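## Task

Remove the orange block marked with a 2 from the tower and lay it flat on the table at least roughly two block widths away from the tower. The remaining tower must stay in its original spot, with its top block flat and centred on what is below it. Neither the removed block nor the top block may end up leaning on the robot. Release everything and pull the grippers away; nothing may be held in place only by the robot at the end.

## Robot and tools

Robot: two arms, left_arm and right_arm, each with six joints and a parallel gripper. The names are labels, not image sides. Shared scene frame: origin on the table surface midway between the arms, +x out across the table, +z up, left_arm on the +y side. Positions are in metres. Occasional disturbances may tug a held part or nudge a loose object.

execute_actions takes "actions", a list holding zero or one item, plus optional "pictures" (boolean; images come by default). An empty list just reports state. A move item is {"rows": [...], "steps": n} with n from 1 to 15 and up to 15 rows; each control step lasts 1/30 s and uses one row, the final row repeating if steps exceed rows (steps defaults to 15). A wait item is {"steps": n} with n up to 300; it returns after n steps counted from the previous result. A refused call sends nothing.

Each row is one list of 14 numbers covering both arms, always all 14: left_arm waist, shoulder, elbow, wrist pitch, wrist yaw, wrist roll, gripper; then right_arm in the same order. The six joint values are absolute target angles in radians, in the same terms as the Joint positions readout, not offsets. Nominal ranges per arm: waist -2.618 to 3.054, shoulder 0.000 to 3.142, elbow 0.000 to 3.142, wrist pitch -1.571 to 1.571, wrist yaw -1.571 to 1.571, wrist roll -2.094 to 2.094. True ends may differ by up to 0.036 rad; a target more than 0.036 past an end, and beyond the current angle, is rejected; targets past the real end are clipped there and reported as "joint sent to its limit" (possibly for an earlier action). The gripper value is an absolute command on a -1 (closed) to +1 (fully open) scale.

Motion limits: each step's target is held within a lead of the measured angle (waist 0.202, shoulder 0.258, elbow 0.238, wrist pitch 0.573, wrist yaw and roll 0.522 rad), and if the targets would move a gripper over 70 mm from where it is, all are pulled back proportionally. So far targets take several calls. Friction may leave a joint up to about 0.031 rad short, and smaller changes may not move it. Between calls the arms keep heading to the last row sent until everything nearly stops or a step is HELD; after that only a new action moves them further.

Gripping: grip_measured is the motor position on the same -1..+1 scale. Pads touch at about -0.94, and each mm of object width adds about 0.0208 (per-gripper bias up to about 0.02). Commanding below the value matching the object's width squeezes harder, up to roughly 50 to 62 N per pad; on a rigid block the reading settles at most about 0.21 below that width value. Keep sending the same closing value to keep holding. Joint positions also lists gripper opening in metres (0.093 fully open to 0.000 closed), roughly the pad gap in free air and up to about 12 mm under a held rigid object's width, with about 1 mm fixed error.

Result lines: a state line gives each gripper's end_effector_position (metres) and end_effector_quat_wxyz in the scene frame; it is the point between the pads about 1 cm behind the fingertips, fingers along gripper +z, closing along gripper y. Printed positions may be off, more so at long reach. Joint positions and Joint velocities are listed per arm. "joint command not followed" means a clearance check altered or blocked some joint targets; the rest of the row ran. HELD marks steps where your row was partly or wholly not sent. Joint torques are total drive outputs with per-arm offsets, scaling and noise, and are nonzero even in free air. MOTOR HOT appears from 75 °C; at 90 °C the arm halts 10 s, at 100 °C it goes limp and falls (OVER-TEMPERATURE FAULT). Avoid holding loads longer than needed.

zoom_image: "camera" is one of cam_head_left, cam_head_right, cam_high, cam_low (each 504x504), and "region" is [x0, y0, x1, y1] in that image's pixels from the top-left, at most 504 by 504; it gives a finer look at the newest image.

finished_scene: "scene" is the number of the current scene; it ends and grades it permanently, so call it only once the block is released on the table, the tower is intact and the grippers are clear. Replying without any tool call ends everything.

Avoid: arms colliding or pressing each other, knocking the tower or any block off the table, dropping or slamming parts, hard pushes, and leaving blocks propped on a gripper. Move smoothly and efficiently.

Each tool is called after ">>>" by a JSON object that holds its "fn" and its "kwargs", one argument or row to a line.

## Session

>>> {"fn": "execute_actions", "kwargs": {
  "actions": []
}}

Scene clock: 0.00 s of 3920.00 s.
left_arm: end_effector_position=(+0.1697, +0.5210, +0.2755) grip_measured=+1.000 end_effector_quat_wxyz=(-0.136, +0.395, +0.790, +0.448) | right_arm: end_effector_position=(+0.1559, +0.2111, +0.2093) grip_measured=+1.000 end_effector_quat_wxyz=(-0.178, +0.973, +0.134, +0.058)
Joint positions: left_arm=[ 0.38   0.988  1.127 -1.024 -0.757  1.631  0.093] | right_arm=[ 1.482  2.275  2.53  -1.449 -0.016 -2.064  0.093]
Joint velocities: left_arm=[-0.002  0.002  0.002 -0.095  0.007  0.037  0.   ] | right_arm=[ 0.002  0.007 -0.022  0.037  0.022 -0.051  0.   ]
Joint torques (N m, as the arm reports them, + toward a larger angle): no reading
Motor temperatures (°C, as the motors report them): left_arm=[25 35 27 25 23 23] | right_arm=[25 37 27 32 23 25]

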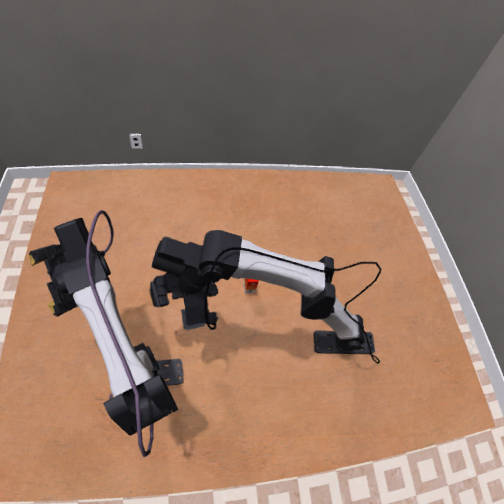

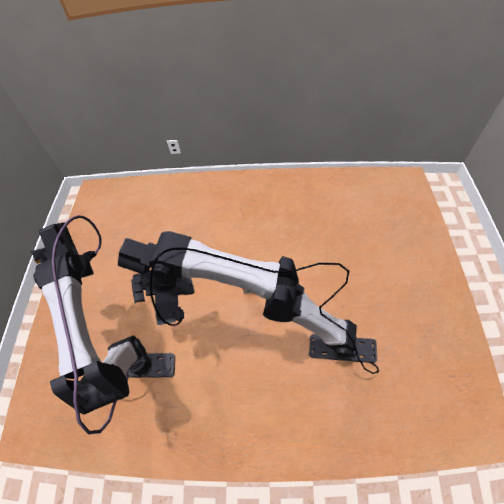

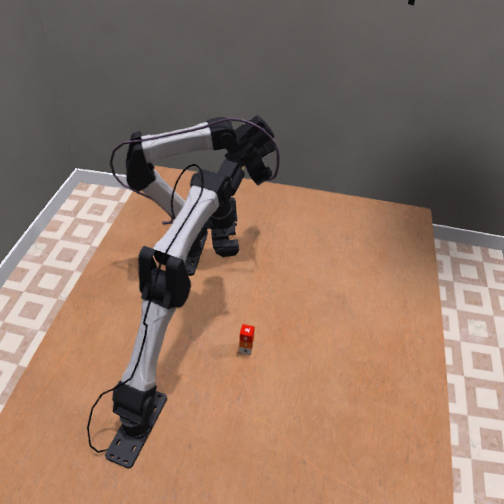

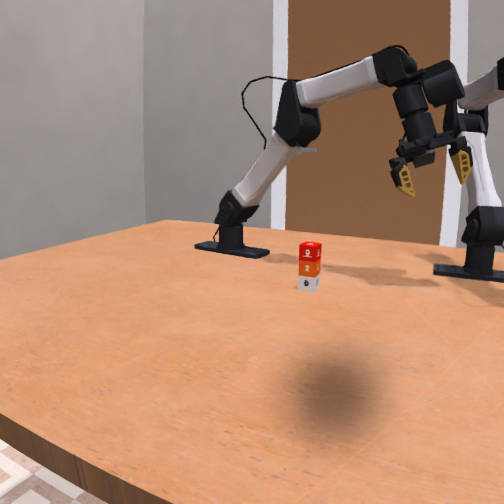

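>>> {"fn": "execute_actions", "kwargs": {
  "actions": [
    {"rows":[[0.38,0.988,1.127,-1.024,-0.757,1.631,1,1.482,1.3,1.5,-1.3,0,-1.5,1]]}
  ],
  "pictures": false
}}

>>> {"fn": "execute_actions", "kwargs": {
  "actions": [
    {"rows":[[0.38,0.988,1.127,-1.024,-0.3,1.0,1,0.5,0.9,1.1,-1.2,0,-1.0,1]]}
  ],
  "pictures": false
}}

>>> {"fn": "execute_actions", "kwargs": {
  "actions": [
    {"rows":[[0.1,1.2,1.4,-1.3,0,0.63,1,-0.6,0.7,0.8,-1.0,0,-0.5,1]]}
  ],
  "pictures": false
}}

>>> {"fn": "execute_actions", "kwargs": {
  "actions": [
    {"steps":20}
  ]
}}

>>> {"fn": "zoom_image", "kwargs": {
  "camera": "cam_high",
  "region": [210,290,290,370]
}}

>>> {"fn": "zoom_image", "kwargs": {
  "camera": "cam_low",
  "region": [260,190,360,300]
}}

Scene clock: 6.20 s of 3920.00 s.
left_arm: end_effector_position=(+0.1697, +0.5210, +0.2755) grip_measured=+1.000 end_effector_quat_wxyz=(-0.136, +0.395, +0.790, +0.448) | right_arm: end_effector_position=(+0.1074, -0.0067, +0.2873) grip_measured=+1.000 end_effector_quat_wxyz=(-0.268, +0.955, -0.126, +0.018)
Joint positions: left_arm=[ 0.38   0.988  1.127 -1.024 -0.757  1.631  0.093] | right_arm=[ 1.482  1.253  1.556 -1.33  -0.012 -1.528  0.093]
Joint velocities: left_arm=[ 0.012 -0.012  0.012 -0.007 -0.007  0.007  0.   ] | right_arm=[ 0.007  0.002 -0.164  0.125 -0.081  0.154  0.   ]
Joint torques (N m, as the arm reports them, + toward a larger angle): left_arm=[-0.04 -1.95  7.52  1.6  -0.41 -0.11] | right_arm=[-0.07  0.72  3.41  1.8   0.07  0.05]
Motor temperatures (°C, as the motors report them): left_arm=[25 35 28 26 23 23] | right_arm=[25 41 28 32 23 25]
Steps of this call (steps 1 to 90: nothing new was sent; then 2.70 s passed at rest; steps 91 to 105: all 15 steps of this action). Readings (joint positions):
91: left_arm=[0.380 0.988 1.127 -1.024 -0.757 1.631] | right_arm=[1.482 2.234 2.465 -1.410 -0.015 -1.980]
92: left_arm=[0.380 0.988 1.127 -1.024 -0.757 1.631] | right_arm=[1.482 2.172 2.366 -1.377 -0.014 -1.886]
94: left_arm=[0.380 0.988 1.127 -1.024 -0.757 1.631] | right_arm=[1.482 2.023 2.182 -1.348 -0.013 -1.748]
98: left_arm=[0.380 0.988 1.127 -1.024 -0.757 1.631] | right_arm=[1.482 1.662 1.849 -1.312 -0.012 -1.605]
105: the state above

Scene clock: 6.70 s of 3920.00 s.
left_arm: end_effector_position=(+0.2162, +0.4740, +0.2462) grip_measured=+1.000 end_effector_quat_wxyz=(+0.148, +0.226, +0.904, +0.333) | right_arm: end_effector_position=(+0.2465, -0.2001, +0.2322) grip_measured=+1.000 end_effector_quat_wxyz=(-0.275, +0.618, -0.730, +0.094)
Joint positions: left_arm=[ 0.382  0.988  1.127 -1.026 -0.322  1.029  0.093] | right_arm=[ 0.517  0.892  1.124 -1.213  0.005 -1.024  0.093]
Joint velocities: left_arm=[ 0.007  0.012  0.007 -0.037  0.051 -0.154  0.   ] | right_arm=[-0.252 -0.007 -0.012  0.066  0.037  0.125  0.   ]
Joint torques (N m, as the arm reports them, + toward a larger angle): left_arm=[-0.15 -2.05  7.71  1.75 -0.19 -0.16] | right_arm=[-0.23  0.37  5.74  1.88 -0.04  0.05]
Motor temperatures (°C, as the motors report them): left_arm=[25 35 28 26 23 23] | right_arm=[25 41 28 33 23 25]
Steps of this call (steps 1 to 15: all 15 steps of this action). Readings (joint positions):
1: left_arm=[0.382 0.988 1.127 -1.026 -0.695 1.549] | right_arm=[1.450 1.218 1.502 -1.280 -0.028 -1.445]
2: left_arm=[0.382 0.988 1.127 -1.026 -0.614 1.448] | right_arm=[1.381 1.155 1.413 -1.236 -0.028 -1.356]
4: left_arm=[0.382 0.988 1.127 -1.026 -0.500 1.288] | right_arm=[1.225 1.003 1.251 -1.220 -0.015 -1.232]
8: left_arm=[0.382 0.988 1.127 -1.026 -0.383 1.119] | right_arm=[0.918 0.890 1.132 -1.240 -0.005 -1.099]
15: the state above

Scene clock: 7.20 s of 3920.00 s.
left_arm: end_effector_position=(+0.2646, +0.3613, +0.2496) grip_measured=+1.000 end_effector_quat_wxyz=(+0.217, +0.240, +0.941, +0.100) | right_arm: end_effector_position=(+0.2073, -0.4094, +0.1799) grip_measured=+1.000 end_effector_quat_wxyz=(+0.268, +0.075, +0.942, -0.186)
Joint positions: left_arm=[ 0.105  1.192  1.383 -1.28  -0.016  0.65   0.093] | right_arm=[-0.549  0.707  0.814 -1.014  0.003 -0.524  0.093]
Joint velocities: left_arm=[ 0.017 -0.012  0.007 -0.051  0.095 -0.125  0.   ] | right_arm=[-1.077 -0.007 -0.022  0.022  0.066  0.139  0.   ]
Joint torques (N m, as the arm reports them, + toward a larger angle): left_arm=[-0.51 -2.72  8.76  1.34 -0.02 -0.16] | right_arm=[ 1.32 -0.07  6.91  1.97 -0.14  0.01]
Motor temperatures (°C, as the motors report them): left_arm=[25 35 28 26 23 23] | right_arm=[25 41 28 33 23 25]
Steps of this call (steps 1 to 15: all 15 steps of this action). Readings (joint positions):
1: left_arm=[0.353 1.018 1.172 -1.089 -0.292 0.966] | right_arm=[0.475 0.861 1.080 -1.159 -0.011 -0.942]
2: left_arm=[0.289 1.070 1.247 -1.151 -0.243 0.903] | right_arm=[0.401 0.807 1.006 -1.101 -0.011 -0.854]
4: left_arm=[0.163 1.157 1.355 -1.175 -0.153 0.807] | right_arm=[0.248 0.722 0.882 -1.075 -0.006 -0.728]
8: left_arm=[0.105 1.192 1.383 -1.224 -0.054 0.706] | right_arm=[-0.055 0.707 0.814 -1.060 -0.003 -0.597]
15: the state above

Scene clock: 7.87 s of 3920.00 s.
left_arm: end_effector_position=(+0.2625, +0.3594, +0.2484) grip_measured=+1.000 end_effector_quat_wxyz=(+0.215, +0.235, +0.943, +0.092) | right_arm: end_effector_position=(+0.2019, -0.4161, +0.1801) grip_measured=+1.000 end_effector_quat_wxyz=(+0.265, +0.103, +0.940, -0.190)
Joint positions: left_arm=[ 0.105  1.192  1.383 -1.29  -0.007  0.636  0.093] | right_arm=[-0.589  0.707  0.814 -1.012  0.005 -0.508  0.093]
Joint velocities: left_arm=[-0.007  0.007  0.007 -0.022  0.022 -0.081  0.   ] | right_arm=[ 0.002  0.007  0.002  0.037 -0.022 -0.007  0.   ]
Joint torques (N m, as the arm reports them, + toward a larger angle): left_arm=[-0.47 -2.75  8.73  1.29 -0.01 -0.15] | right_arm=[-0.87 -0.05  6.99  2.04 -0.03  0.05]
Motor temperatures (°C, as the motors report them): left_arm=[25 35 28 26 23 23] | right_arm=[25 41 28 33 23 25]
Steps of this call (steps 1 to 20: the robot went on to your last target). Readings (joint positions):
1: left_arm=[0.105 1.192 1.383 -1.282 -0.014 0.648] | right_arm=[-0.575 0.707 0.814 -1.013 0.005 -0.520]
2: left_arm=[0.105 1.192 1.383 -1.284 -0.013 0.645] | right_arm=[-0.585 0.707 0.814 -1.012 0.005 -0.517]
4: left_arm=[0.105 1.192 1.383 -1.287 -0.010 0.642] | right_arm=[-0.589 0.707 0.814 -1.012 0.005 -0.514]
8: left_arm=[0.105 1.192 1.383 -1.289 -0.008 0.638] | right_arm=[-0.589 0.707 0.814 -1.012 0.005 -0.510]
20: the state above

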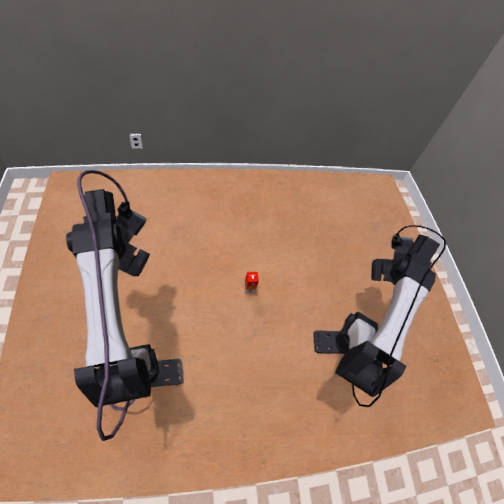

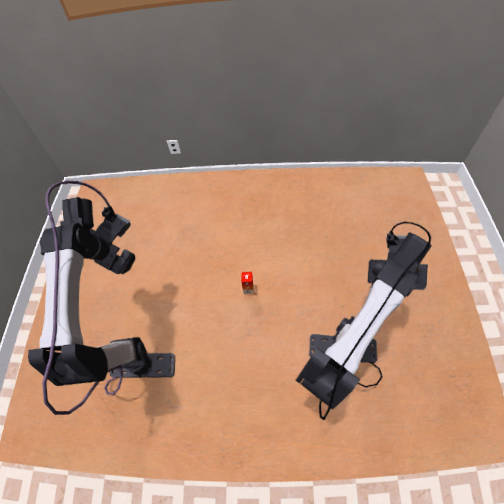

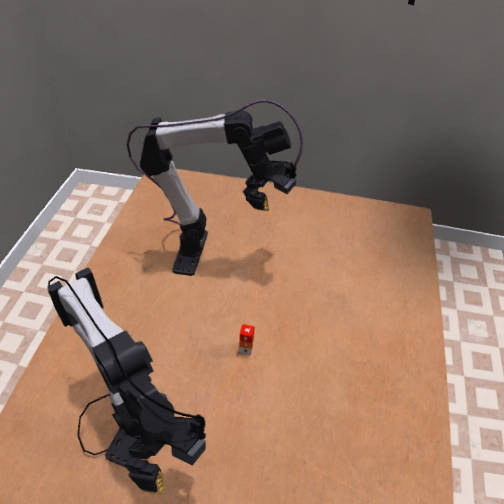

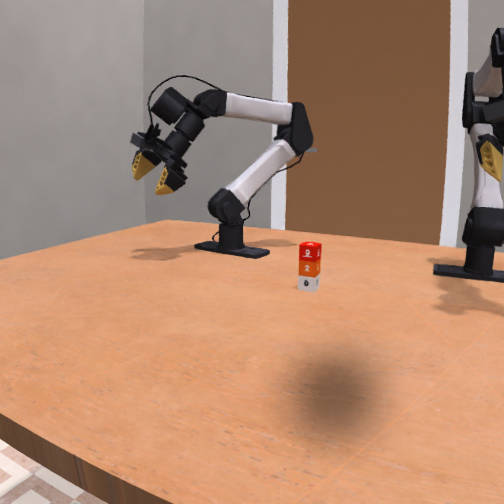

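Region (210, 290, 290, 370) of cam_high's 504x504 image, scaled by 6.300, with more detail than that image has.

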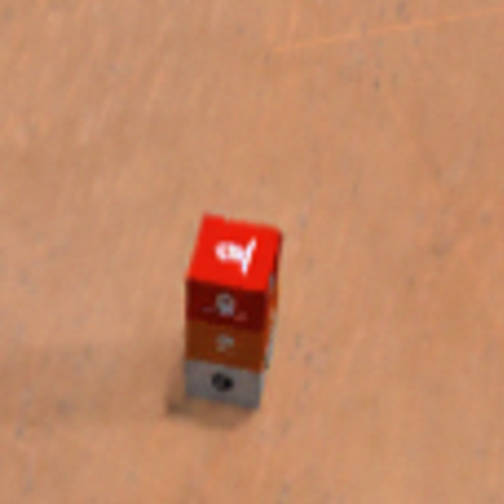

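Region (260, 190, 360, 300) of cam_low's 504x504 image, scaled by 4.582, with more detail than that image has; it fills the left 458 columns of this view, and the rest is white.

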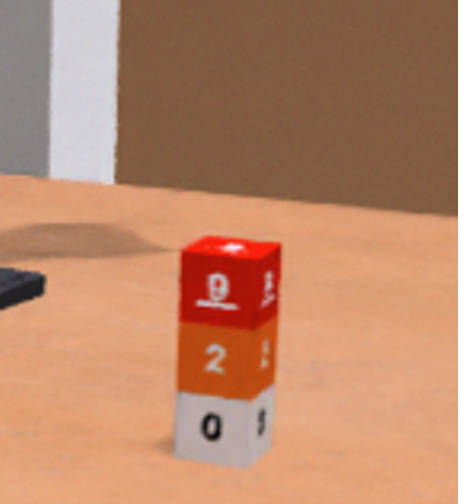

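>>> {"fn": "execute_actions", "kwargs": {
  "actions": [
    {"rows":[[0.03,1.26,1.44,-1.31,0,0.68,0.3,-0.6,0.7,0.8,-1.0,0,-0.5,1],[-0.05,1.32,1.48,-1.31,0,0.68,0.3,-0.6,0.7,0.8,-1.0,0,-0.5,1],[-0.13,1.38,1.52,-1.31,0,0.68,0.3,-0.6,0.7,0.8,-1.0,0,-0.5,1],[-0.21,1.44,1.56,-1.31,0,0.68,0.3,-0.6,0.7,0.8,-1.0,0,-0.5,1],[-0.29,1.5,1.6,-1.31,0,0.68,0.3,-0.6,0.7,0.8,-1.0,0,-0.5,1],[-0.37,1.56,1.64,-1.31,0,0.68,0.3,-0.6,0.7,0.8,-1.0,0,-0.5,1],[-0.45,1.62,1.68,-1.31,0,0.68,0.3,-0.6,0.7,0.8,-1.0,0,-0.5,1],[-0.53,1.68,1.72,-1.31,0,0.68,0.3,-0.6,0.7,0.8,-1.0,0,-0.5,1],[-0.6,1.74,1.76,-1.31,0,0.68,0.3,-0.6,0.7,0.8,-1.0,0,-0.5,1],[-0.67,1.79,1.8,-1.31,0,0.68,0.3,-0.6,0.7,0.8,-1.0,0,-0.5,1],[-0.73,1.84,1.83,-1.31,0,0.68,0.3,-0.6,0.7,0.8,-1.0,0,-0.5,1],[-0.78,1.88,1.86,-1.31,0,0.68,0.3,-0.6,0.7,0.8,-1.0,0,-0.5,1],[-0.82,1.92,1.88,-1.31,0,0.68,0.3,-0.6,0.7,0.8,-1.0,0,-0.5,1],[-0.86,1.95,1.9,-1.31,0,0.68,0.3,-0.6,0.7,0.8,-1.0,0,-0.5,1],[-0.89,1.98,1.91,-1.31,0,0.68,0.3,-0.6,0.7,0.8,-1.0,0,-0.5,1]]}
  ],
  "pictures": false
}}

>>> {"fn": "execute_actions", "kwargs": {
  "actions": [
    {"rows":[[-0.91,2.0,1.91,-1.31,0,0.68,0.3,-0.6,0.7,0.8,-1.0,0,-0.5,1],[-0.925,2.015,1.91,-1.31,0,0.68,0.3,-0.6,0.7,0.8,-1.0,0,-0.5,1],[-0.938,2.03,1.91,-1.31,0,0.68,0.3,-0.6,0.7,0.8,-1.0,0,-0.5,1],[-0.947,2.04,1.91,-1.31,0,0.68,0.3,-0.6,0.7,0.8,-1.0,0,-0.5,1],[-0.947,2.05,1.91,-1.31,0,0.68,0.3,-0.6,0.7,0.8,-1.0,0,-0.5,1],[-0.947,2.06,1.9,-1.3,0,0.68,0.3,-0.6,0.7,0.8,-1.0,0,-0.5,1],[-0.947,2.065,1.89,-1.29,0,0.68,0.3,-0.6,0.7,0.8,-1.0,0,-0.5,1]]}
  ],
  "pictures": false
}}

>>> {"fn": "execute_actions", "kwargs": {
  "actions": [
    {"rows":[[-0.947,2.065,1.87,-1.265,0,0.68,0.3,-0.6,0.7,0.8,-1.0,0,-0.5,1],[-0.947,2.065,1.853,-1.245,0,0.68,0.3,-0.6,0.7,0.8,-1.0,0,-0.5,1],[-0.947,2.065,1.836,-1.225,0,0.68,0.3,-0.6,0.7,0.8,-1.0,0,-0.5,1],[-0.947,2.065,1.819,-1.205,0,0.68,0.3,-0.6,0.7,0.8,-1.0,0,-0.5,1],[-0.947,2.065,1.802,-1.19,0,0.68,0.3,-0.6,0.7,0.8,-1.0,0,-0.5,1],[-0.947,2.065,1.785,-1.175,0,0.68,0.3,-0.6,0.7,0.8,-1.0,0,-0.5,1],[-0.947,2.065,1.768,-1.16,0,0.68,0.3,-0.6,0.7,0.8,-1.0,0,-0.5,1],[-0.947,2.065,1.751,-1.15,0,0.68,0.3,-0.6,0.7,0.8,-1.0,0,-0.5,1],[-0.947,2.065,1.734,-1.142,0,0.68,0.3,-0.6,0.7,0.8,-1.0,0,-0.5,1],[-0.947,2.065,1.72,-1.142,0,0.68,0.3,-0.6,0.7,0.8,-1.0,0,-0.5,1],[-0.947,2.065,1.71,-1.142,0,0.68,0.3,-0.6,0.7,0.8,-1.0,0,-0.5,1]]}
  ],
  "pictures": false
}}

>>> {"fn": "execute_actions", "kwargs": {
  "actions": [
    {"rows":[[-0.947,2.065,1.71,-1.142,0,0.68,0,-0.6,0.7,0.8,-1.0,0,-0.5,1]]}
  ]
}}

>>> {"fn": "zoom_image", "kwargs": {
  "camera": "cam_low",
  "region": [260,190,360,300]
}}

Scene clock: 30.73 s of 3920.00 s.
left_arm: end_effector_position=(+0.3298, +0.0737, +0.1736) grip_measured=+0.302 end_effector_quat_wxyz=(+0.113, +0.609, +0.785, +0.006) | right_arm: end_effector_position=(+0.2019, -0.4161, +0.1801) grip_measured=+1.000 end_effector_quat_wxyz=(+0.265, +0.103, +0.940, -0.190)
Joint positions: left_arm=[-0.693  1.902  1.848 -1.289 -0.011  0.669  0.06 ] | right_arm=[-0.589  0.707  0.814 -1.012  0.005 -0.508  0.093]
Joint velocities: left_arm=[-1.536  1.106  0.549  0.081  0.007  0.051  0.   ] | right_arm=[ 0.007 -0.007  0.002  0.022  0.037 -0.066  0.   ]
Joint torques (N m, as the arm reports them, + toward a larger angle): left_arm=[ -1.59 -10.62   8.48   0.62   0.01   0.  ] | right_arm=[-0.86 -0.03  7.01  2.03 -0.03  0.05]
Motor temperatures (°C, as the motors report them): left_arm=[25 34 31 27 23 23] | right_arm=[25 37 31 36 23 25]
Steps of this call (steps 1 to 15: the robot went on to your last target; steps 16 to 90: nothing new was sent; then 19.37 s passed at rest; steps 91 to 105: all 15 steps of this action). Readings (joint positions):
91: left_arm=[0.096 1.198 1.392 -1.299 -0.010 0.641] | right_arm=[-0.589 0.707 0.814 -1.012 0.005 -0.508]
92: left_arm=[0.062 1.218 1.415 -1.311 -0.015 0.647] | right_arm=[-0.589 0.707 0.814 -1.012 0.005 -0.508]
94: left_arm=[-0.061 1.299 1.490 -1.320 -0.018 0.656] | right_arm=[-0.589 0.707 0.814 -1.012 0.005 -0.508]
98: left_arm=[-0.312 1.531 1.638 -1.306 -0.013 0.665] | right_arm=[-0.589 0.707 0.814 -1.012 0.005 -0.508]
105: the state above

Scene clock: 31.23 s of 3920.00 s.
left_arm: end_effector_position=(+0.2612, -0.0150, +0.1207) grip_measured=+0.302 end_effector_quat_wxyz=(+0.053, +0.712, +0.700, -0.010) | right_arm: end_effector_position=(+0.2019, -0.4161, +0.1801) grip_measured=+1.000 end_effector_quat_wxyz=(+0.265, +0.103, +0.940, -0.190)
Joint positions: left_arm=[-0.954  2.063  1.885 -1.285  0.007  0.675  0.06 ] | right_arm=[-0.589  0.707  0.814 -1.012  0.005 -0.507  0.093]
Joint velocities: left_arm=[ 0.007  0.012  0.002  0.066  0.007  0.022 -0.002] | right_arm=[-0.012 -0.012  0.007 -0.037  0.081 -0.051  0.   ]
Joint torques (N m, as the arm reports them, + toward a larger angle): left_arm=[  0.61 -10.9    7.59   0.6   -0.12  -0.02] | right_arm=[-0.85 -0.06  7.01  2.03 -0.02  0.05]
Motor temperatures (°C, as the motors report them): left_arm=[25 34 31 27 23 23] | right_arm=[25 37 31 36 23 25]
Steps of this call (steps 1 to 15: all 15 steps of this action). Readings (joint positions):
1: left_arm=[-0.748 1.937 1.863 -1.286 -0.010 0.669] | right_arm=[-0.589 0.707 0.814 -1.012 0.005 -0.508]
2: left_arm=[-0.804 1.968 1.873 -1.285 -0.010 0.670] | right_arm=[-0.589 0.707 0.814 -1.012 0.005 -0.508]
4: left_arm=[-0.905 2.017 1.884 -1.285 -0.004 0.672] | right_arm=[-0.589 0.707 0.814 -1.012 0.005 -0.507]
8: left_arm=[-0.981 2.061 1.885 -1.285 0.012 0.675] | right_arm=[-0.589 0.707 0.814 -1.012 0.005 -0.507]
15: the state above

Scene clock: 31.73 s of 3920.00 s.
left_arm: end_effector_position=(+0.2534, -0.0047, +0.0784) grip_measured=+0.302 end_effector_quat_wxyz=(+0.028, +0.713, +0.701, -0.007) | right_arm: end_effector_position=(+0.2019, -0.4161, +0.1801) grip_measured=+1.000 end_effector_quat_wxyz=(+0.265, +0.103, +0.940, -0.190)
Joint positions: left_arm=[-0.954  2.063  1.721 -1.172  0.007  0.675  0.06 ] | right_arm=[-0.589  0.707  0.814 -1.012  0.005 -0.507  0.093]
Joint velocities: left_arm=[ 0.002 -0.022 -0.002  0.007  0.081  0.007  0.   ] | right_arm=[ 0.002 -0.002 -0.002  0.037  0.007 -0.007  0.   ]
Joint torques (N m, as the arm reports them, + toward a larger angle): left_arm=[  0.52 -10.79   6.13   0.74  -0.13   0.  ] | right_arm=[-0.89 -0.05  6.99  2.04 -0.03  0.06]
Motor temperatures (°C, as the motors report them): left_arm=[25 34 31 27 23 23] | right_arm=[25 37 31 36 23 25]
Steps of this call (steps 1 to 15: all 15 steps of this action). Readings (joint positions):
1: left_arm=[-0.954 2.063 1.885 -1.285 0.007 0.675] | right_arm=[-0.589 0.707 0.814 -1.012 0.005 -0.507]
2: left_arm=[-0.954 2.063 1.881 -1.279 0.007 0.675] | right_arm=[-0.589 0.707 0.814 -1.012 0.005 -0.507]
4: left_arm=[-0.954 2.063 1.862 -1.258 0.007 0.675] | right_arm=[-0.589 0.707 0.814 -1.012 0.005 -0.507]
8: left_arm=[-0.954 2.063 1.793 -1.209 0.007 0.675] | right_arm=[-0.589 0.707 0.814 -1.012 0.005 -0.507]
15: the state above

Scene clock: 32.23 s of 3920.00 s.
left_arm: end_effector_position=(+0.2559, -0.0080, +0.0786) grip_measured=+0.002 end_effector_quat_wxyz=(+0.036, +0.713, +0.701, -0.008) | right_arm: end_effector_position=(+0.2019, -0.4161, +0.1801) grip_measured=+1.000 end_effector_quat_wxyz=(+0.265, +0.103, +0.940, -0.190)
Joint positions: left_arm=[-0.954  2.063  1.721 -1.155  0.007  0.675  0.045] | right_arm=[-0.589  0.707  0.814 -1.012  0.005 -0.507  0.093]
Joint velocities: left_arm=[ 0.002 -0.012 -0.017  0.022  0.037  0.022  0.001] | right_arm=[-0.007 -0.017 -0.012 -0.022 -0.066 -0.007  0.   ]
Joint torques (N m, as the arm reports them, + toward a larger angle): left_arm=[  0.51 -10.91   6.08   0.68  -0.13  -0.01] | right_arm=[-0.86 -0.06  6.96  2.04 -0.02  0.05]
Motor temperatures (°C, as the motors report them): left_arm=[25 35 31 27 23 23] | right_arm=[25 37 31 36 23 25]
Steps of this call (steps 1 to 15: all 15 steps of this action). Readings (joint positions):
1: left_arm=[-0.954 2.063 1.721 -1.169 0.007 0.675] | right_arm=[-0.589 0.707 0.814 -1.012 0.005 -0.507]
2: left_arm=[-0.954 2.063 1.721 -1.165 0.007 0.675] | right_arm=[-0.589 0.707 0.814 -1.012 0.005 -0.507]
4: left_arm=[-0.954 2.063 1.721 -1.161 0.007 0.675] | right_arm=[-0.589 0.707 0.814 -1.012 0.005 -0.507]
8: left_arm=[-0.954 2.063 1.721 -1.156 0.007 0.675] | right_arm=[-0.589 0.707 0.814 -1.012 0.005 -0.507]
15: the state above

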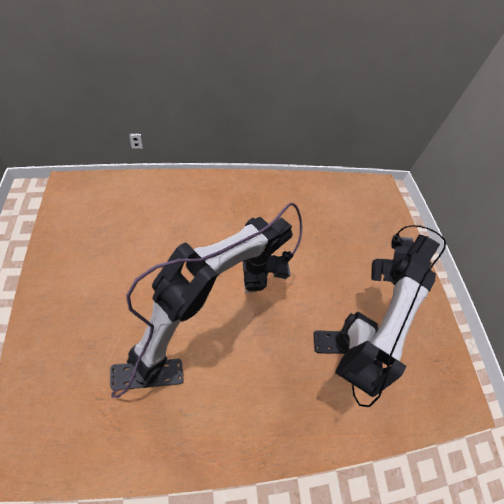

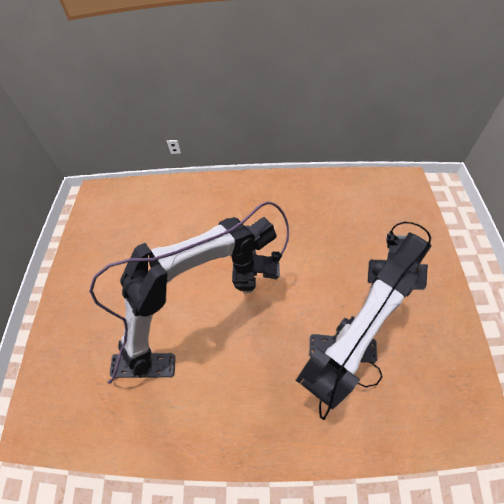

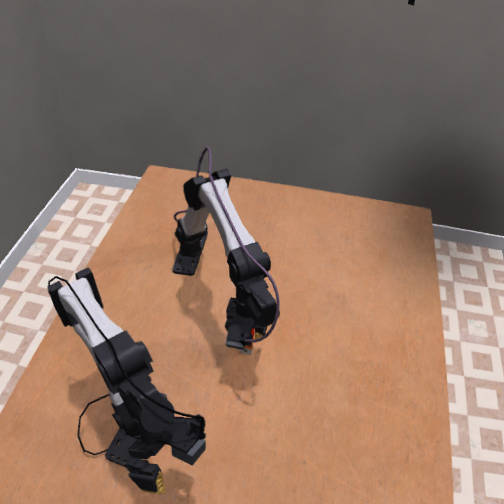

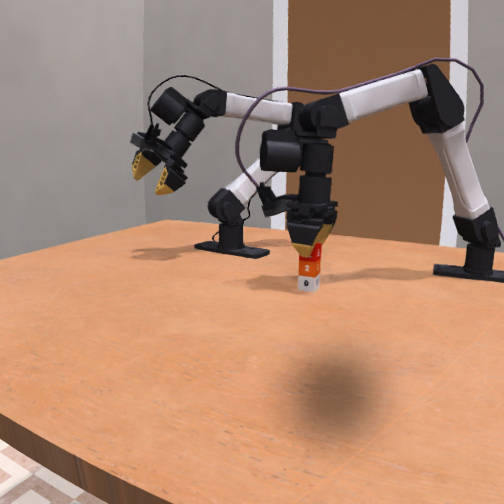

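Region (260, 190, 360, 300) of cam_low's 504x504 image, scaled by 4.582, with more detail than that image has; it fills the left 458 columns of this view, and the rest is white.

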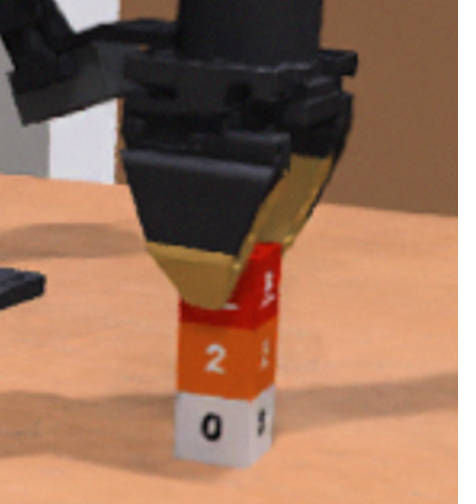

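>>> {"fn": "execute_actions", "kwargs": {
  "actions": [
    {"rows":[[-0.939,2.065,1.71,-1.142,0,0.68,0,-0.6,0.7,0.8,-1.0,0,-0.5,1],[-0.939,2.065,1.71,-1.142,0,0.68,0,-0.6,0.7,0.8,-1.0,0,-0.5,1],[-0.939,2.065,1.71,-1.142,0,0.68,-0.05,-0.6,0.7,0.8,-1.0,0,-0.5,1],[-0.939,2.065,1.71,-1.142,0,0.68,-0.1,-0.6,0.7,0.8,-1.0,0,-0.5,1],[-0.939,2.065,1.71,-1.142,0,0.68,-0.14,-0.6,0.7,0.8,-1.0,0,-0.5,1],[-0.939,2.065,1.71,-1.142,0,0.68,-0.18,-0.6,0.7,0.8,-1.0,0,-0.5,1],[-0.939,2.065,1.71,-1.142,0,0.68,-0.22,-0.6,0.7,0.8,-1.0,0,-0.5,1],[-0.939,2.065,1.71,-1.142,0,0.68,-0.26,-0.6,0.7,0.8,-1.0,0,-0.5,1],[-0.939,2.065,1.71,-1.142,0,0.68,-0.3,-0.6,0.7,0.8,-1.0,0,-0.5,1],[-0.939,2.065,1.71,-1.142,0,0.68,-0.34,-0.6,0.7,0.8,-1.0,0,-0.5,1],[-0.939,2.065,1.71,-1.142,0,0.68,-0.4,-0.6,0.7,0.8,-1.0,0,-0.5,1],[-0.939,2.065,1.71,-1.142,0,0.68,-0.56,-0.6,0.7,0.8,-1.0,0,-0.5,1]]}
  ]
}}

>>> {"fn": "zoom_image", "kwargs": {
  "camera": "cam_low",
  "region": [260,190,360,300]
}}

>>> {"fn": "execute_actions", "kwargs": {
  "actions": [
    {"rows":[[-0.945,2.06,1.735,-1.175,0,0.68,-0.56,-0.6,0.7,0.8,-1.0,0,-0.5,1],[-0.945,2.06,1.75,-1.195,0,0.68,-0.56,-0.6,0.7,0.8,-1.0,0,-0.5,1],[-0.945,2.06,1.765,-1.21,0,0.68,-0.56,-0.6,0.7,0.8,-1.0,0,-0.5,1],[-0.945,2.06,1.78,-1.225,0,0.68,-0.56,-0.6,0.7,0.8,-1.0,0,-0.5,1],[-0.945,2.06,1.795,-1.24,0,0.68,-0.56,-0.6,0.7,0.8,-1.0,0,-0.5,1],[-0.945,2.06,1.81,-1.25,0,0.68,-0.56,-0.6,0.7,0.8,-1.0,0,-0.5,1],[-0.945,2.06,1.82,-1.25,0,0.68,-0.56,-0.6,0.7,0.8,-1.0,0,-0.5,1],[-0.93,2.06,1.82,-1.25,0,0.68,-0.56,-0.6,0.7,0.8,-1.0,0,-0.5,1],[-0.91,2.06,1.82,-1.25,0,0.68,-0.56,-0.6,0.7,0.8,-1.0,0,-0.5,1],[-0.885,2.06,1.82,-1.25,0,0.68,-0.56,-0.6,0.7,0.8,-1.0,0,-0.5,1],[-0.86,2.06,1.82,-1.25,0,0.68,-0.56,-0.6,0.7,0.8,-1.0,0,-0.5,1],[-0.83,2.06,1.82,-1.25,0,0.68,-0.56,-0.6,0.7,0.8,-1.0,0,-0.5,1],[-0.80,2.06,1.82,-1.24,0,0.68,-0.56,-0.6,0.7,0.8,-1.0,0,-0.5,1],[-0.77,2.06,1.82,-1.23,0,0.68,-0.56,-0.6,0.7,0.8,-1.0,0,-0.5,1],[-0.74,2.06,1.81,-1.21,0,0.68,-0.56,-0.6,0.7,0.8,-1.0,0,-0.5,1]]}
  ],
  "pictures": false
}}

>>> {"fn": "execute_actions", "kwargs": {
  "actions": [
    {"rows":[[-0.71,2.065,1.79,-1.185,0,0.68,-0.56,-0.6,0.7,0.8,-1.0,0,-0.5,1],[-0.68,2.07,1.77,-1.16,0,0.68,-0.56,-0.6,0.7,0.8,-1.0,0,-0.5,1],[-0.655,2.075,1.75,-1.135,0,0.68,-0.56,-0.6,0.7,0.8,-1.0,0,-0.5,1],[-0.635,2.08,1.73,-1.11,0,0.68,-0.56,-0.6,0.7,0.8,-1.0,0,-0.5,1],[-0.62,2.085,1.71,-1.085,0,0.68,-0.56,-0.6,0.7,0.8,-1.0,0,-0.5,1],[-0.61,2.09,1.69,-1.06,0,0.68,-0.56,-0.6,0.7,0.8,-1.0,0,-0.5,1],[-0.6,2.095,1.67,-1.04,0,0.68,-0.56,-0.6,0.7,0.8,-1.0,0,-0.5,1],[-0.6,2.1,1.655,-1.02,0,0.68,-0.56,-0.6,0.7,0.8,-1.0,0,-0.5,1],[-0.6,2.105,1.64,-1.0,0,0.68,-0.56,-0.6,0.7,0.8,-1.0,0,-0.5,1],[-0.6,2.11,1.625,-0.985,0,0.68,-0.56,-0.6,0.7,0.8,-1.0,0,-0.5,1],[-0.6,2.115,1.613,-0.975,0,0.68,-0.56,-0.6,0.7,0.8,-1.0,0,-0.5,1],[-0.6,2.118,1.602,-0.965,0,0.68,-0.56,-0.6,0.7,0.8,-1.0,0,-0.5,1],[-0.6,2.118,1.592,-0.96,0,0.68,-0.56,-0.6,0.7,0.8,-1.0,0,-0.5,1],[-0.6,2.118,1.585,-0.96,0,0.68,-0.56,-0.6,0.7,0.8,-1.0,0,-0.5,1]]}
  ],
  "pictures": false
}}

>>> {"fn": "execute_actions", "kwargs": {
  "actions": [
    {"steps":15}
  ]
}}

Scene clock: 52.57 s of 3920.00 s.
left_arm: end_effector_position=(+0.2560, -0.0081, +0.0787) grip_measured=-0.426 end_effector_quat_wxyz=(+0.037, +0.713, +0.701, -0.008) | right_arm: end_effector_position=(+0.2019, -0.4161, +0.1801) grip_measured=+1.000 end_effector_quat_wxyz=(+0.265, +0.103, +0.940, -0.190)
Joint positions: left_arm=[-0.954  2.063  1.721 -1.154  0.007  0.675  0.025] | right_arm=[-0.589  0.707  0.814 -1.012  0.005 -0.507  0.093]
Joint velocities: left_arm=[-0.002 -0.017  0.007 -0.051 -0.007 -0.051 -0.001] | right_arm=[-0.012  0.007  0.007 -0.022 -0.037 -0.022  0.   ]
Joint torques (N m, as the arm reports them, + toward a larger angle): left_arm=[  1.12 -10.87   6.08   0.68  -0.13  -0.01] | right_arm=[-0.84 -0.01  7.01  2.04 -0.03  0.05]
Motor temperatures (°C, as the motors report them): left_arm=[25 41 31 26 23 23] | right_arm=[25 35 32 37 23 25]
Steps of this call (steps 1 to 15: the robot went on to your last target; steps 16 to 90: nothing new was sent; then 16.83 s passed at rest; steps 91 to 105: all 15 steps of this action). Readings (joint positions):
91: left_arm=[-0.954 2.063 1.721 -1.154 0.007 0.675] | right_arm=[-0.589 0.707 0.814 -1.012 0.005 -0.507]
92: left_arm=[-0.954 2.063 1.721 -1.154 0.007 0.675] | right_arm=[-0.589 0.707 0.814 -1.012 0.005 -0.507]
94: left_arm=[-0.954 2.063 1.721 -1.154 0.007 0.675] | right_arm=[-0.589 0.707 0.814 -1.012 0.005 -0.507]
98: left_arm=[-0.954 2.063 1.721 -1.154 0.007 0.675] | right_arm=[-0.589 0.707 0.814 -1.012 0.005 -0.507]
105: the state above

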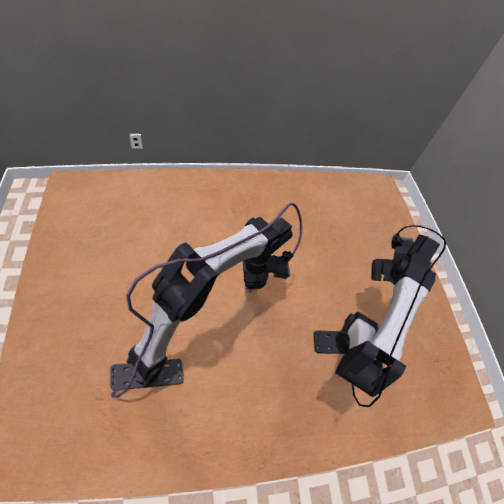

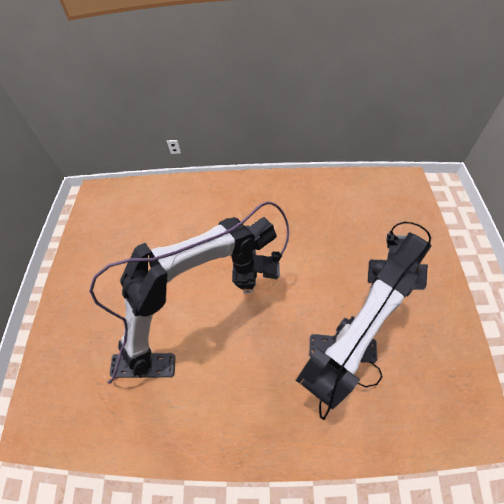

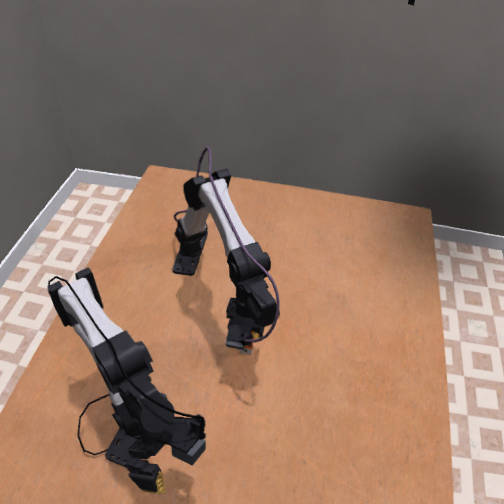

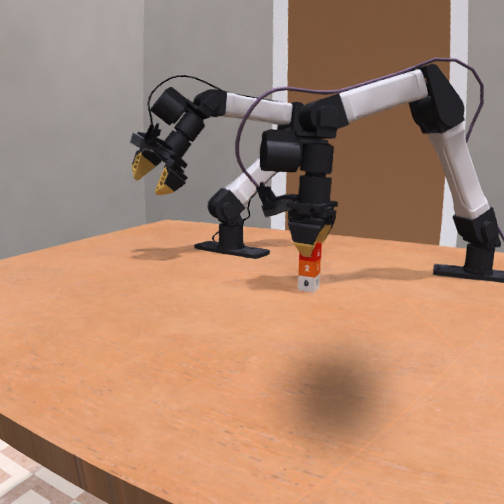

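Region (260, 190, 360, 300) of cam_low's 504x504 image, scaled by 4.582, with more detail than that image has; it fills the left 458 columns of this view, and the rest is white.

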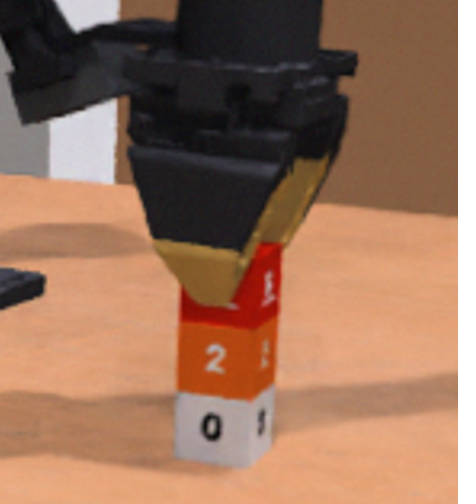

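Scene clock: 53.07 s of 3920.00 s.
left_arm: end_effector_position=(+0.3011, +0.0255, +0.1001) grip_measured=-0.426 end_effector_quat_wxyz=(+0.044, +0.664, +0.747, -0.007) | right_arm: end_effector_position=(+0.2019, -0.4161, +0.1801) grip_measured=+1.000 end_effector_quat_wxyz=(+0.265, +0.103, +0.940, -0.190)
Joint positions: left_arm=[-0.818  2.063  1.805 -1.224  0.009  0.675  0.025] | right_arm=[-0.589  0.707  0.814 -1.012  0.005 -0.507  0.093]
Joint velocities: left_arm=[ 0.979  0.002  0.002  0.022  0.007 -0.037 -0.   ] | right_arm=[ 0.002 -0.012  0.002  0.022 -0.051 -0.022  0.   ]
Joint torques (N m, as the arm reports them, + toward a larger angle): left_arm=[  1.41 -11.35   7.55   0.69  -0.15   0.  ] | right_arm=[-0.91 -0.04  6.98  2.03 -0.03  0.05]
Motor temperatures (°C, as the motors report them): left_arm=[25 41 31 26 23 23] | right_arm=[25 35 32 37 23 25]
Steps of this call (steps 1 to 15: all 15 steps of this action). Readings (joint positions):
1: left_arm=[-0.954 2.063 1.721 -1.155 0.007 0.675] | right_arm=[-0.589 0.707 0.814 -1.012 0.005 -0.507]
2: left_arm=[-0.954 2.063 1.723 -1.159 0.007 0.675] | right_arm=[-0.589 0.707 0.814 -1.012 0.005 -0.507]
4: left_arm=[-0.954 2.063 1.736 -1.179 0.007 0.675] | right_arm=[-0.589 0.707 0.814 -1.012 0.005 -0.507]
8: left_arm=[-0.953 2.063 1.791 -1.215 0.007 0.675] | right_arm=[-0.589 0.707 0.814 -1.012 0.005 -0.507]
15: the state above

Scene clock: 53.57 s of 3920.00 s.
left_arm: end_effector_position=(+0.3558, +0.1050, +0.0315) grip_measured=-0.426 end_effector_quat_wxyz=(+0.028, +0.575, +0.818, +0.003) | right_arm: end_effector_position=(+0.2019, -0.4161, +0.1801) grip_measured=+1.000 end_effector_quat_wxyz=(+0.265, +0.103, +0.940, -0.190)
Joint positions: left_arm=[-0.591  2.109  1.602 -1.007 -0.003  0.675  0.025] | right_arm=[-0.589  0.707  0.814 -1.012  0.005 -0.507  0.093]
Joint velocities: left_arm=[-0.012  0.095 -0.208  0.154 -0.037 -0.022  0.   ] | right_arm=[-0.007  0.012 -0.012 -0.007  0.007  0.022  0.   ]
Joint torques (N m, as the arm reports them, + toward a larger angle): left_arm=[ -0.79 -10.97   6.46   0.76  -0.05  -0.02] | right_arm=[-0.88 -0.06  7.02  2.04 -0.03  0.06]
Motor temperatures (°C, as the motors report them): left_arm=[25 41 31 26 23 23] | right_arm=[25 35 32 37 23 25]
Steps of this call (steps 1 to 15: all 15 steps of this action). Readings (joint positions):
1: left_arm=[-0.783 2.063 1.805 -1.220 0.009 0.675] | right_arm=[-0.589 0.707 0.814 -1.012 0.005 -0.507]
2: left_arm=[-0.746 2.063 1.801 -1.209 0.008 0.675] | right_arm=[-0.589 0.707 0.814 -1.012 0.005 -0.507]
4: left_arm=[-0.679 2.063 1.779 -1.175 0.006 0.675] | right_arm=[-0.589 0.707 0.814 -1.012 0.005 -0.507]
8: left_arm=[-0.597 2.068 1.701 -1.103 -0.002 0.675] | right_arm=[-0.589 0.707 0.814 -1.012 0.005 -0.507]
15: the state above

Scene clock: 54.07 s of 3920.00 s.
left_arm: end_effector_position=(+0.3603, +0.1023, +0.0283) grip_measured=-0.426 end_effector_quat_wxyz=(+0.039, +0.575, +0.818, +0.004) | right_arm: end_effector_position=(+0.2019, -0.4161, +0.1801) grip_measured=+1.000 end_effector_quat_wxyz=(+0.265, +0.103, +0.940, -0.190)
Joint positions: left_arm=[-0.591  2.113  1.593 -0.973 -0.003  0.675  0.025] | right_arm=[-0.589  0.707  0.814 -1.012  0.005 -0.507  0.093]
Joint velocities: left_arm=[-0.012  0.007 -0.017 -0.022  0.007 -0.037  0.001] | right_arm=[-0.002  0.002  0.002 -0.037 -0.051 -0.066  0.   ]
Joint torques (N m, as the arm reports them, + toward a larger angle): left_arm=[ -0.77 -10.86   6.11   0.66  -0.03  -0.02] | right_arm=[-0.86 -0.06  7.01  2.03 -0.03  0.05]
Motor temperatures (°C, as the motors report them): left_arm=[25 42 31 26 23 23] | right_arm=[25 35 32 37 23 25]
Steps of this call (steps 1 to 15: the robot went on to your last target). Readings (joint positions):
1: left_arm=[-0.591 2.112 1.597 -1.002 -0.003 0.675] | right_arm=[-0.589 0.707 0.814 -1.012 0.005 -0.507]
2: left_arm=[-0.591 2.113 1.594 -0.998 -0.003 0.675] | right_arm=[-0.589 0.707 0.814 -1.012 0.005 -0.507]
4: left_arm=[-0.591 2.113 1.593 -0.991 -0.003 0.675] | right_arm=[-0.589 0.707 0.814 -1.012 0.005 -0.507]
8: left_arm=[-0.591 2.113 1.593 -0.979 -0.003 0.675] | right_arm=[-0.589 0.707 0.814 -1.012 0.005 -0.507]
15: the state above

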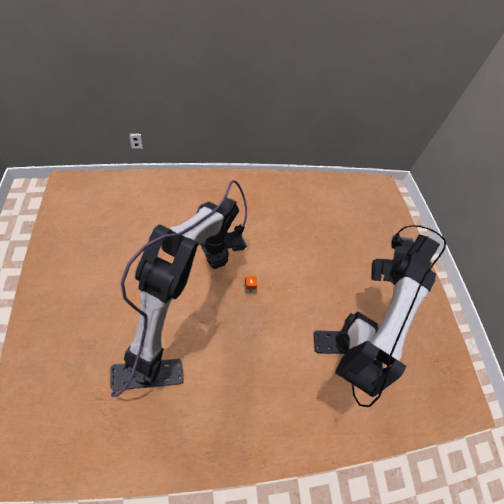

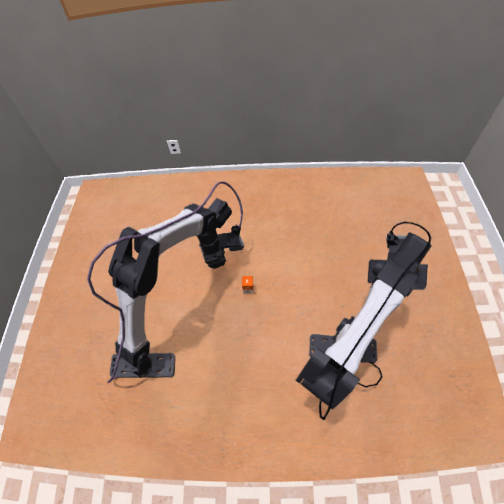

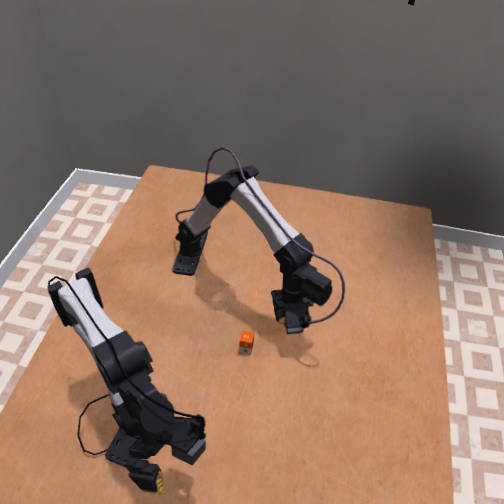

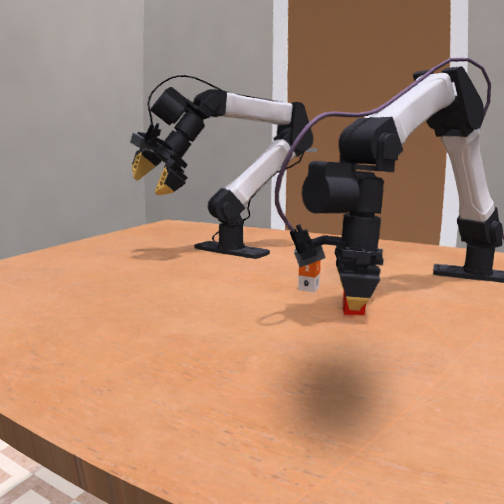

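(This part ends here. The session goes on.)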